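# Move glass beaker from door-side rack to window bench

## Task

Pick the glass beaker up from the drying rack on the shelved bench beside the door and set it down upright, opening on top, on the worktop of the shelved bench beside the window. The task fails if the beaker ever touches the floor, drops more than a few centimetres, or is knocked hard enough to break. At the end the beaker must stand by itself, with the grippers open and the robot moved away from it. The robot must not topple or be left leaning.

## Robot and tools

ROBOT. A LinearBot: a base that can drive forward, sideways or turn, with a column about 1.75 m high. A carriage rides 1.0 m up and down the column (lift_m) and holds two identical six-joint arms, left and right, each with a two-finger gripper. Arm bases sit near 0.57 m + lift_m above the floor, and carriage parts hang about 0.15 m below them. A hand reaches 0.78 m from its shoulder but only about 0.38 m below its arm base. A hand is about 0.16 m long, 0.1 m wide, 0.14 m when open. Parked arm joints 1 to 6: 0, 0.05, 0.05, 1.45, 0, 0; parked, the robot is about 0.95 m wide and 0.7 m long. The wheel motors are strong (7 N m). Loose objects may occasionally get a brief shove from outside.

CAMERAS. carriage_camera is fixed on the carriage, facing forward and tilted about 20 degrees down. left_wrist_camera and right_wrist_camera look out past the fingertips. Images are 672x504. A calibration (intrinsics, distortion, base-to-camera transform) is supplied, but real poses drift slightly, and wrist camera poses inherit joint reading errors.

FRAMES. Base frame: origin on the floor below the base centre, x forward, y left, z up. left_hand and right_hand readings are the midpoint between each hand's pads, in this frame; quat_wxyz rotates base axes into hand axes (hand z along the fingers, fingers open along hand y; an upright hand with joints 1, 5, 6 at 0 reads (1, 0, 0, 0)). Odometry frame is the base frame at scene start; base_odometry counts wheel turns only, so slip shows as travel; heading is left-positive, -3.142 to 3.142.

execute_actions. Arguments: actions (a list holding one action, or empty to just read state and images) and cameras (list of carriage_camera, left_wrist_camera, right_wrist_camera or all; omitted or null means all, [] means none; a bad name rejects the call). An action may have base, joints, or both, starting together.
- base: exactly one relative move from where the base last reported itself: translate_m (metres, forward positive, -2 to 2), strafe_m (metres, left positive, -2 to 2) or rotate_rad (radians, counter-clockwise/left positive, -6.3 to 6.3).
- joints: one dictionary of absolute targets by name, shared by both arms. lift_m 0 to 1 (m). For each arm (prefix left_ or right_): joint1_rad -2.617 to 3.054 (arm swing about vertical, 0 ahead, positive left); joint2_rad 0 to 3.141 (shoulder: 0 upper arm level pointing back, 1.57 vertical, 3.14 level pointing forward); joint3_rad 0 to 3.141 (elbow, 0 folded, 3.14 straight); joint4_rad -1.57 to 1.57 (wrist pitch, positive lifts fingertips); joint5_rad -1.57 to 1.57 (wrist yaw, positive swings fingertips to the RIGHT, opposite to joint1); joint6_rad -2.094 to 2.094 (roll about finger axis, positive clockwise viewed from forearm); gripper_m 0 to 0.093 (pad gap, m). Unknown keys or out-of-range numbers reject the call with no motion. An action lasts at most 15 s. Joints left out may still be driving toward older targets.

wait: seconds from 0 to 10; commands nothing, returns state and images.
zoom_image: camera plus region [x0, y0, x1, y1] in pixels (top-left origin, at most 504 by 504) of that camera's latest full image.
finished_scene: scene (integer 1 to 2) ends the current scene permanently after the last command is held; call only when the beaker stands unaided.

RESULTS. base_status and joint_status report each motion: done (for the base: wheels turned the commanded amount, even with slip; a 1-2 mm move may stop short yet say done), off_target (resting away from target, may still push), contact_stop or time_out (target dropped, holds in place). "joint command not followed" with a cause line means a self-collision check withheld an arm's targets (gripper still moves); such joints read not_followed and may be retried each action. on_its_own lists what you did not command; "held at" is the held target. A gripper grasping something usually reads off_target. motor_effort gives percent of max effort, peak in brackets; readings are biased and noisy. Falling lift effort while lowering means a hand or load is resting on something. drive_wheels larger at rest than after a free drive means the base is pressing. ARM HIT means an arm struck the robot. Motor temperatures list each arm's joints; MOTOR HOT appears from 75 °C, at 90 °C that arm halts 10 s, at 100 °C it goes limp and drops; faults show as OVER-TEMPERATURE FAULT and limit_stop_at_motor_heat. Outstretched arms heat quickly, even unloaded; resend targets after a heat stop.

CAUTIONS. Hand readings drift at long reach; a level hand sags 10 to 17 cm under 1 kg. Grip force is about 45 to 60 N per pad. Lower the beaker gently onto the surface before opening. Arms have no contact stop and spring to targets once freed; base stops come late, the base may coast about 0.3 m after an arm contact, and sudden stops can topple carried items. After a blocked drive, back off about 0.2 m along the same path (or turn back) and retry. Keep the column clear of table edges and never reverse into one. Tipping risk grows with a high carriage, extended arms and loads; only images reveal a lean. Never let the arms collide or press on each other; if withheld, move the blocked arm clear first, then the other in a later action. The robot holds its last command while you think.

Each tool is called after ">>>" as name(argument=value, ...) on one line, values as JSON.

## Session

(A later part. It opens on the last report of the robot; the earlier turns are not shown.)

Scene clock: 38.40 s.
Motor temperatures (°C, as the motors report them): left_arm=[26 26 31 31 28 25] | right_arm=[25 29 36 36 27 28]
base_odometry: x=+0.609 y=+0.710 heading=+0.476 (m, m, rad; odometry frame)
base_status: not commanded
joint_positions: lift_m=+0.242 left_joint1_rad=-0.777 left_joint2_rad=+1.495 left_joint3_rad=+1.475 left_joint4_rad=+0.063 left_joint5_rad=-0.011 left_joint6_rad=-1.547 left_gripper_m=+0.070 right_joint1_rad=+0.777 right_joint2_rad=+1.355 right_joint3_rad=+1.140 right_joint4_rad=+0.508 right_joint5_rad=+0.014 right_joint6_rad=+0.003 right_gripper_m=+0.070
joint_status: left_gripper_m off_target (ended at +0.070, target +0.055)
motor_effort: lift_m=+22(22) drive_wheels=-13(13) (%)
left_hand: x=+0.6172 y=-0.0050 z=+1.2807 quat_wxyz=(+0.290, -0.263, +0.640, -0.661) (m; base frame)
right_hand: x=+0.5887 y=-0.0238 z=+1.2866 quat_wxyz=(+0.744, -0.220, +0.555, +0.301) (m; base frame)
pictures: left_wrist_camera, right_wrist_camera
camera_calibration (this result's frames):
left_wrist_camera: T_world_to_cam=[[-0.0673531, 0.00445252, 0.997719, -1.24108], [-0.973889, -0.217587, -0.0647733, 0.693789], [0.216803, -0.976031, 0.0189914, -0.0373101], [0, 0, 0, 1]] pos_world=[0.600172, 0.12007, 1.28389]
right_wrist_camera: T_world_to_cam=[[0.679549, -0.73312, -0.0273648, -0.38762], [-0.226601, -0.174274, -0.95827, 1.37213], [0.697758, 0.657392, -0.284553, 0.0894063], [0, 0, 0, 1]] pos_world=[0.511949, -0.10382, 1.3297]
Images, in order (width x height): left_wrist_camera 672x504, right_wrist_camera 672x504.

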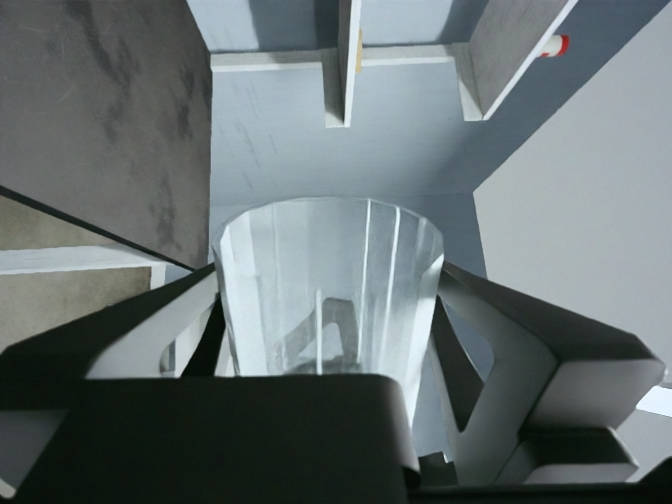

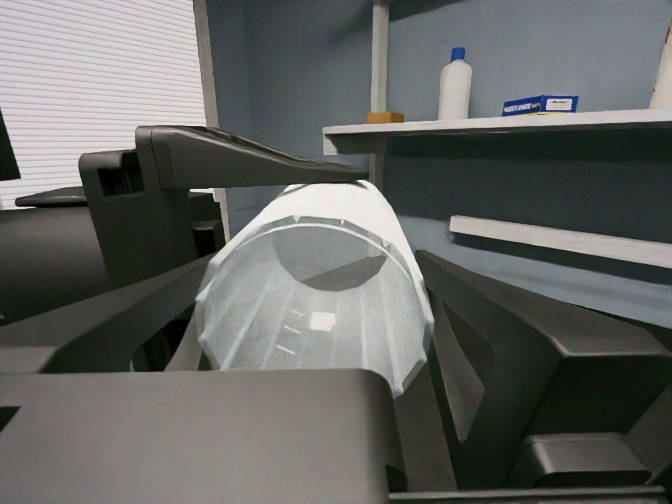

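>>> execute_actions(actions=[{"joints":{"right_gripper_m":0.08}}], cameras=[])

>>> execute_actions(actions=[{"joints":{"left_joint1_rad":-0.45}}], cameras=[])

>>> execute_actions(actions=[{"base":{"translate_m":0.19},"joints":{"lift_m":0.12,"left_joint1_rad":0,"left_joint6_rad":0.01,"left_joint2_rad":1.5,"left_joint3_rad":1.0,"left_joint4_rad":0.62,"right_joint1_rad":0,"right_joint2_rad":0.05,"right_joint3_rad":0.05,"right_joint4_rad":1.45}}], cameras=["carriage_camera","left_wrist_camera"])

>>> zoom_image(camera="carriage_camera", region=[80,130,280,280])

Scene clock: 39.97 s.
Motor temperatures (°C, as the motors report them): left_arm=[26 27 31 32 28 25] | right_arm=[25 29 36 36 27 28]
base_odometry: x=+0.609 y=+0.710 heading=+0.476 (m, m, rad; odometry frame)
base_status: not commanded
joint_positions: lift_m=+0.242 left_joint1_rad=-0.777 left_joint2_rad=+1.495 left_joint3_rad=+1.475 left_joint4_rad=+0.061 left_joint5_rad=-0.011 left_joint6_rad=-1.547 left_gripper_m=+0.070 right_joint1_rad=+0.777 right_joint2_rad=+1.355 right_joint3_rad=+1.140 right_joint4_rad=+0.508 right_joint5_rad=+0.014 right_joint6_rad=+0.003 right_gripper_m=+0.080
joint_status: all done
motor_effort: lift_m=+22(21) drive_wheels=-13(13) (%)
left_hand: x=+0.6172 y=-0.0050 z=+1.2802 quat_wxyz=(+0.290, -0.264, +0.640, -0.661) (m; base frame)
right_hand: x=+0.5887 y=-0.0238 z=+1.2866 quat_wxyz=(+0.744, -0.220, +0.555, +0.301) (m; base frame)
pictures: none
No camera images: the call's "cameras" was empty. Leave "cameras" out to get every camera's image.

Scene clock: 40.93 s.
Motor temperatures (°C, as the motors report them): left_arm=[26 27 31 32 28 25] | right_arm=[25 29 36 36 27 28]
base_odometry: x=+0.609 y=+0.710 heading=+0.476 (m, m, rad; odometry frame)
base_status: not commanded
joint_positions: lift_m=+0.242 left_joint1_rad=-0.449 left_joint2_rad=+1.495 left_joint3_rad=+1.475 left_joint4_rad=+0.059 left_joint5_rad=-0.011 left_joint6_rad=-1.547 left_gripper_m=+0.070 right_joint1_rad=+0.777 right_joint2_rad=+1.355 right_joint3_rad=+1.140 right_joint4_rad=+0.508 right_joint5_rad=+0.014 right_joint6_rad=+0.003 right_gripper_m=+0.080
joint_status: all done
motor_effort: lift_m=+21(21) drive_wheels=-13(13) (%)
left_hand: x=+0.7093 y=+0.1269 z=+1.2799 quat_wxyz=(+0.394, -0.365, +0.589, -0.604) (m; base frame)
right_hand: x=+0.5887 y=-0.0238 z=+1.2866 quat_wxyz=(+0.744, -0.220, +0.555, +0.301) (m; base frame)
pictures: none
No camera images: the call's "cameras" was empty. Leave "cameras" out to get every camera's image.

Scene clock: 42.97 s.
Motor temperatures (°C, as the motors report them): left_arm=[26 27 31 32 28 25] | right_arm=[25 29 36 36 27 28]
base_odometry: x=+0.777 y=+0.797 heading=+0.477 (m, m, rad; odometry frame)
base_status: done
joint_positions: lift_m=+0.120 left_joint1_rad=-0.001 left_joint2_rad=+1.518 left_joint3_rad=+0.992 left_joint4_rad=+0.584 left_joint5_rad=-0.011 left_joint6_rad=+0.005 left_gripper_m=+0.070 right_joint1_rad=+0.005 right_joint2_rad=+0.066 right_joint3_rad=+0.066 right_joint4_rad=+1.444 right_joint5_rad=+0.010 right_joint6_rad=+0.003 right_gripper_m=+0.080
joint_status: all done
motor_effort: lift_m=+22(21) drive_wheels=-15(26) (%)
left_hand: x=+0.7589 y=+0.3400 z=+1.0365 quat_wxyz=(+0.727, -0.002, +0.686, +0.005) (m; base frame)
right_hand: x=+0.2983 y=-0.3401 z=+1.1508 quat_wxyz=(+0.998, +0.005, +0.064, +0.004) (m; base frame)
pictures: carriage_camera, left_wrist_camera
camera_calibration (this result's frames):
carriage_camera: T_world_to_cam=[[-0.0319408, -0.997453, 0.063768, -0.0674425], [-0.34277, -0.0489998, -0.93814, 1.11534], [0.938876, -0.0518228, -0.340333, 0.228869], [0, 0, 0, 1]] pos_world=[0.165273, -0.000758596, 1.12854]
left_wrist_camera: T_world_to_cam=[[0.00369541, -0.999695, -0.0244242, 0.357526], [-0.503694, 0.0192389, -0.863668, 1.28176], [0.863874, 0.0154939, -0.50347, -0.013255], [0, 0, 0, 1]] pos_world=[0.655745, 0.332962, 1.10907]
Images, in order (width x height): carriage_camera 672x504, left_wrist_camera 672x504.

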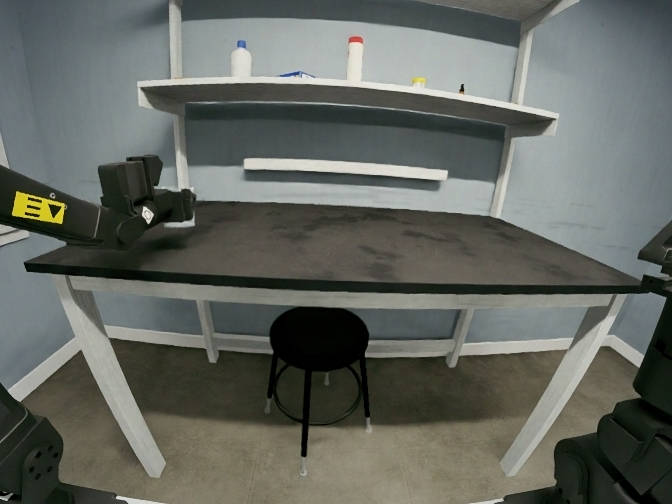

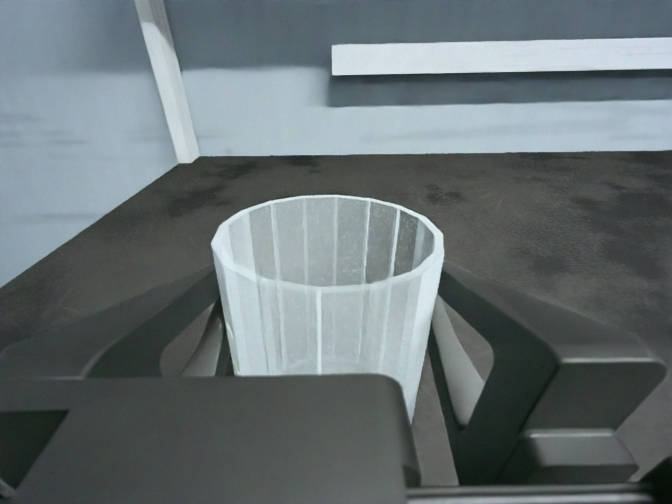

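Region (80, 130, 280, 280) of carriage_camera's 672x504 image, scaled by 2.520, with more detail than that image has; it fills the top 378 rows of this view, and the rest is white.

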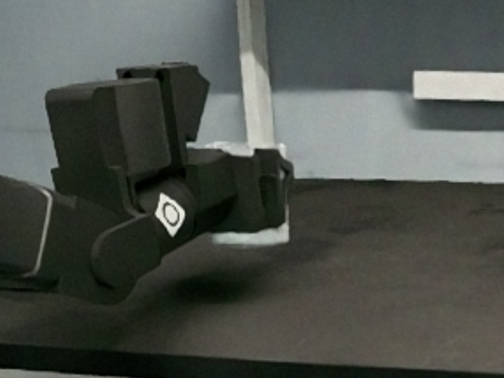

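>>> execute_actions(actions=[{"joints":{"left_joint4_rad":0.72,"lift_m":0.075}}], cameras=[])

>>> execute_actions(actions=[{"joints":{"lift_m":0.052}}], cameras=[])

>>> execute_actions(actions=[{"joints":{"lift_m":0.038}}], cameras=["carriage_camera"])

>>> zoom_image(camera="carriage_camera", region=[80,130,280,280])

Scene clock: 45.00 s.
Motor temperatures (°C, as the motors report them): left_arm=[26 27 31 33 28 25] | right_arm=[25 29 36 35 27 28]
base_odometry: x=+0.777 y=+0.797 heading=+0.477 (m, m, rad; odometry frame)
base_status: not commanded
joint_positions: lift_m=+0.075 left_joint1_rad=-0.001 left_joint2_rad=+1.515 left_joint3_rad=+0.992 left_joint4_rad=+0.682 left_joint5_rad=-0.011 left_joint6_rad=+0.005 left_gripper_m=+0.070 right_joint1_rad=+0.005 right_joint2_rad=+0.066 right_joint3_rad=+0.066 right_joint4_rad=+1.444 right_joint5_rad=+0.009 right_joint6_rad=+0.003 right_gripper_m=+0.080
joint_status: all done
motor_effort: lift_m=+22(22) drive_wheels=-15(15) (%)
left_hand: x=+0.7557 y=+0.3399 z=+1.0169 quat_wxyz=(+0.761, -0.002, +0.649, +0.005) (m; base frame)
right_hand: x=+0.2983 y=-0.3399 z=+1.1058 quat_wxyz=(+0.998, +0.005, +0.064, +0.004) (m; base frame)
pictures: none
No camera images: the call's "cameras" was empty. Leave "cameras" out to get every camera's image.

Scene clock: 45.67 s.
Motor temperatures (°C, as the motors report them): left_arm=[26 27 31 33 28 25] | right_arm=[25 29 36 35 27 28]
base_odometry: x=+0.777 y=+0.797 heading=+0.477 (m, m, rad; odometry frame)
base_status: not commanded
joint_positions: lift_m=+0.052 left_joint1_rad=-0.001 left_joint2_rad=+1.513 left_joint3_rad=+0.992 left_joint4_rad=+0.686 left_joint5_rad=-0.011 left_joint6_rad=+0.005 left_gripper_m=+0.070 right_joint1_rad=+0.005 right_joint2_rad=+0.066 right_joint3_rad=+0.065 right_joint4_rad=+1.444 right_joint5_rad=+0.009 right_joint6_rad=+0.003 right_gripper_m=+0.080
joint_status: all done
motor_effort: lift_m=+22(21) drive_wheels=-14(15) (%)
left_hand: x=+0.7551 y=+0.3399 z=+0.9958 quat_wxyz=(+0.763, -0.002, +0.646, +0.005) (m; base frame)
right_hand: x=+0.2985 y=-0.3399 z=+1.0826 quat_wxyz=(+0.998, +0.005, +0.064, +0.004) (m; base frame)
pictures: none
No camera images: the call's "cameras" was empty. Leave "cameras" out to get every camera's image.

Scene clock: 46.27 s.
Motor temperatures (°C, as the motors report them): left_arm=[26 27 32 33 28 25] | right_arm=[25 29 36 35 27 28]
base_odometry: x=+0.777 y=+0.797 heading=+0.477 (m, m, rad; odometry frame)
base_status: not commanded
joint_positions: lift_m=+0.038 left_joint1_rad=-0.001 left_joint2_rad=+1.510 left_joint3_rad=+0.992 left_joint4_rad=+0.712 left_joint5_rad=-0.011 left_joint6_rad=+0.003 left_gripper_m=+0.070 right_joint1_rad=+0.005 right_joint2_rad=+0.066 right_joint3_rad=+0.064 right_joint4_rad=+1.445 right_joint5_rad=+0.009 right_joint6_rad=+0.003 right_gripper_m=+0.080
joint_status: all done
motor_effort: lift_m=+21(21) drive_wheels=+9(16) (%)
left_hand: x=+0.7532 y=+0.3399 z=+0.9895 quat_wxyz=(+0.772, -0.003, +0.635, +0.004) (m; base frame)
right_hand: x=+0.2986 y=-0.3399 z=+1.0684 quat_wxyz=(+0.998, +0.005, +0.064, +0.004) (m; base frame)
pictures: carriage_camera
camera_calibration (this result's frames):
carriage_camera: T_world_to_cam=[[-0.0319408, -0.997453, 0.063768, -0.0622195], [-0.34277, -0.0489998, -0.93814, 1.0385], [0.938876, -0.0518228, -0.340333, 0.200993], [0, 0, 0, 1]] pos_world=[0.165273, -0.000758596, 1.04663]
Images, in order (width x height): carriage_camera 672x504.

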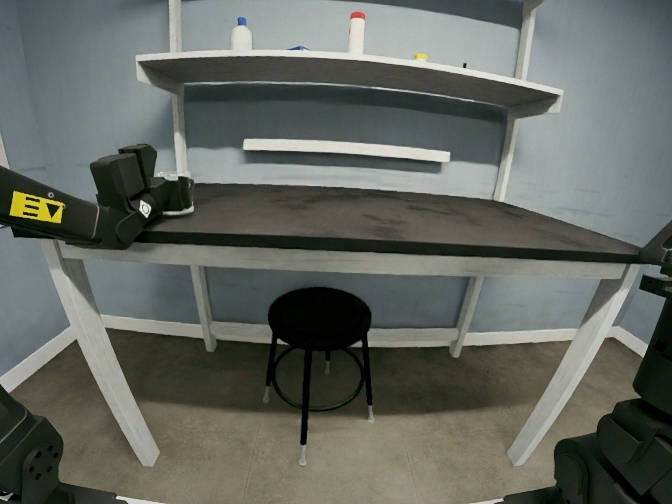

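Region (80, 130, 280, 280) of carriage_camera's 672x504 image, scaled by 2.520, with more detail than that image has; it fills the top 378 rows of this view, and the rest is white.

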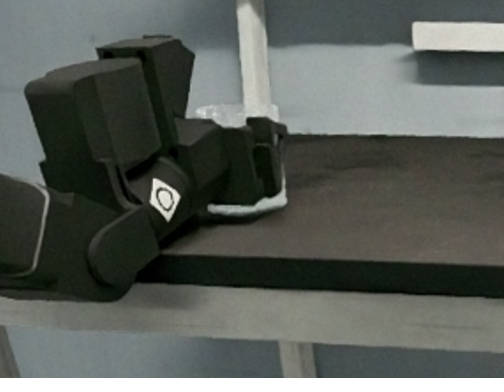

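>>> execute_actions(actions=[{"joints":{"left_gripper_m":0.093}}], cameras=[])

>>> execute_actions(actions=[{"base":{"translate_m":-0.4},"joints":{"lift_m":0.05}}], cameras=["carriage_camera","left_wrist_camera"])

Scene clock: 47.47 s.
Motor temperatures (°C, as the motors report them): left_arm=[26 28 32 33 28 25] | right_arm=[25 29 36 35 27 28]
base_odometry: x=+0.777 y=+0.797 heading=+0.477 (m, m, rad; odometry frame)
base_status: not commanded
joint_positions: lift_m=+0.038 left_joint1_rad=-0.001 left_joint2_rad=+1.510 left_joint3_rad=+0.992 left_joint4_rad=+0.712 left_joint5_rad=-0.011 left_joint6_rad=+0.004 left_gripper_m=+0.093 right_joint1_rad=+0.005 right_joint2_rad=+0.066 right_joint3_rad=+0.064 right_joint4_rad=+1.445 right_joint5_rad=+0.009 right_joint6_rad=+0.003 right_gripper_m=+0.080
joint_status: all done
motor_effort: lift_m=+21(21) drive_wheels=+10(10) (%)
left_hand: x=+0.7532 y=+0.3399 z=+0.9895 quat_wxyz=(+0.772, -0.003, +0.635, +0.005) (m; base frame)
right_hand: x=+0.2986 y=-0.3399 z=+1.0684 quat_wxyz=(+0.998, +0.005, +0.064, +0.004) (m; base frame)
pictures: none
No camera images: the call's "cameras" was empty. Leave "cameras" out to get every camera's image.

Scene clock: 50.37 s.
Motor temperatures (°C, as the motors report them): left_arm=[26 28 32 33 28 25] | right_arm=[25 29 35 34 27 28]
base_odometry: x=+0.422 y=+0.613 heading=+0.478 (m, m, rad; odometry frame)
base_status: done
joint_positions: lift_m=+0.050 left_joint1_rad=-0.001 left_joint2_rad=+1.507 left_joint3_rad=+0.992 left_joint4_rad=+0.714 left_joint5_rad=-0.010 left_joint6_rad=+0.005 left_gripper_m=+0.093 right_joint1_rad=+0.005 right_joint2_rad=+0.066 right_joint3_rad=+0.062 right_joint4_rad=+1.445 right_joint5_rad=+0.009 right_joint6_rad=+0.003 right_gripper_m=+0.080
joint_status: all done
motor_effort: lift_m=+22(26) drive_wheels=-14(29) (%)
left_hand: x=+0.7524 y=+0.3399 z=+1.0033 quat_wxyz=(+0.774, -0.002, +0.633, +0.005) (m; base frame)
right_hand: x=+0.2991 y=-0.3398 z=+1.0799 quat_wxyz=(+0.998, +0.004, +0.065, +0.004) (m; base frame)
pictures: carriage_camera, left_wrist_camera
camera_calibration (this result's frames):
carriage_camera: T_world_to_cam=[[-0.0319408, -0.997453, 0.063768, -0.0629818], [-0.34277, -0.0489998, -0.93814, 1.04972], [0.938876, -0.0518228, -0.340333, 0.205062], [0, 0, 0, 1]] pos_world=[0.165273, -0.000758596, 1.05859]
left_wrist_camera: T_world_to_cam=[[0.00596238, -0.999698, -0.0238347, 0.354372], [-0.377518, 0.019821, -0.92579, 1.21698], [0.925983, 0.0145179, -0.377285, -0.197366], [0, 0, 0, 1]] pos_world=[0.640077, 0.333008, 1.06065]
Images, in order (width x height): carriage_camera 672x504, left_wrist_camera 672x504.

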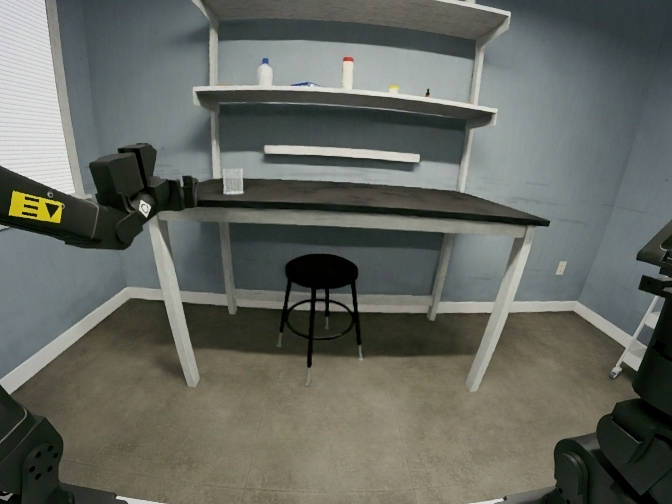

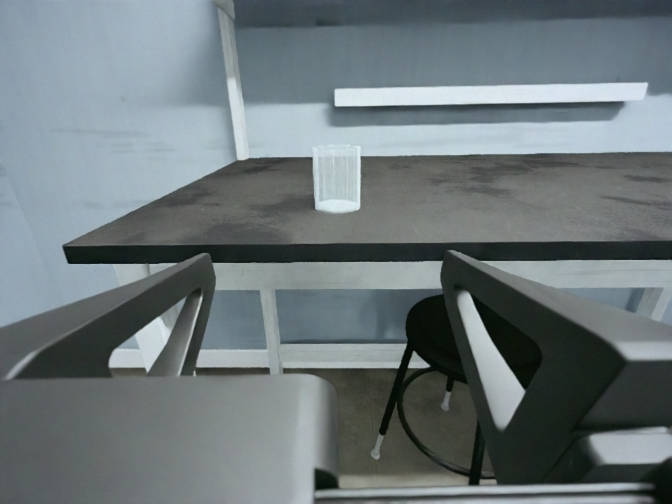

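>>> finished_scene(scene=2)

The scene is finished: the task was done.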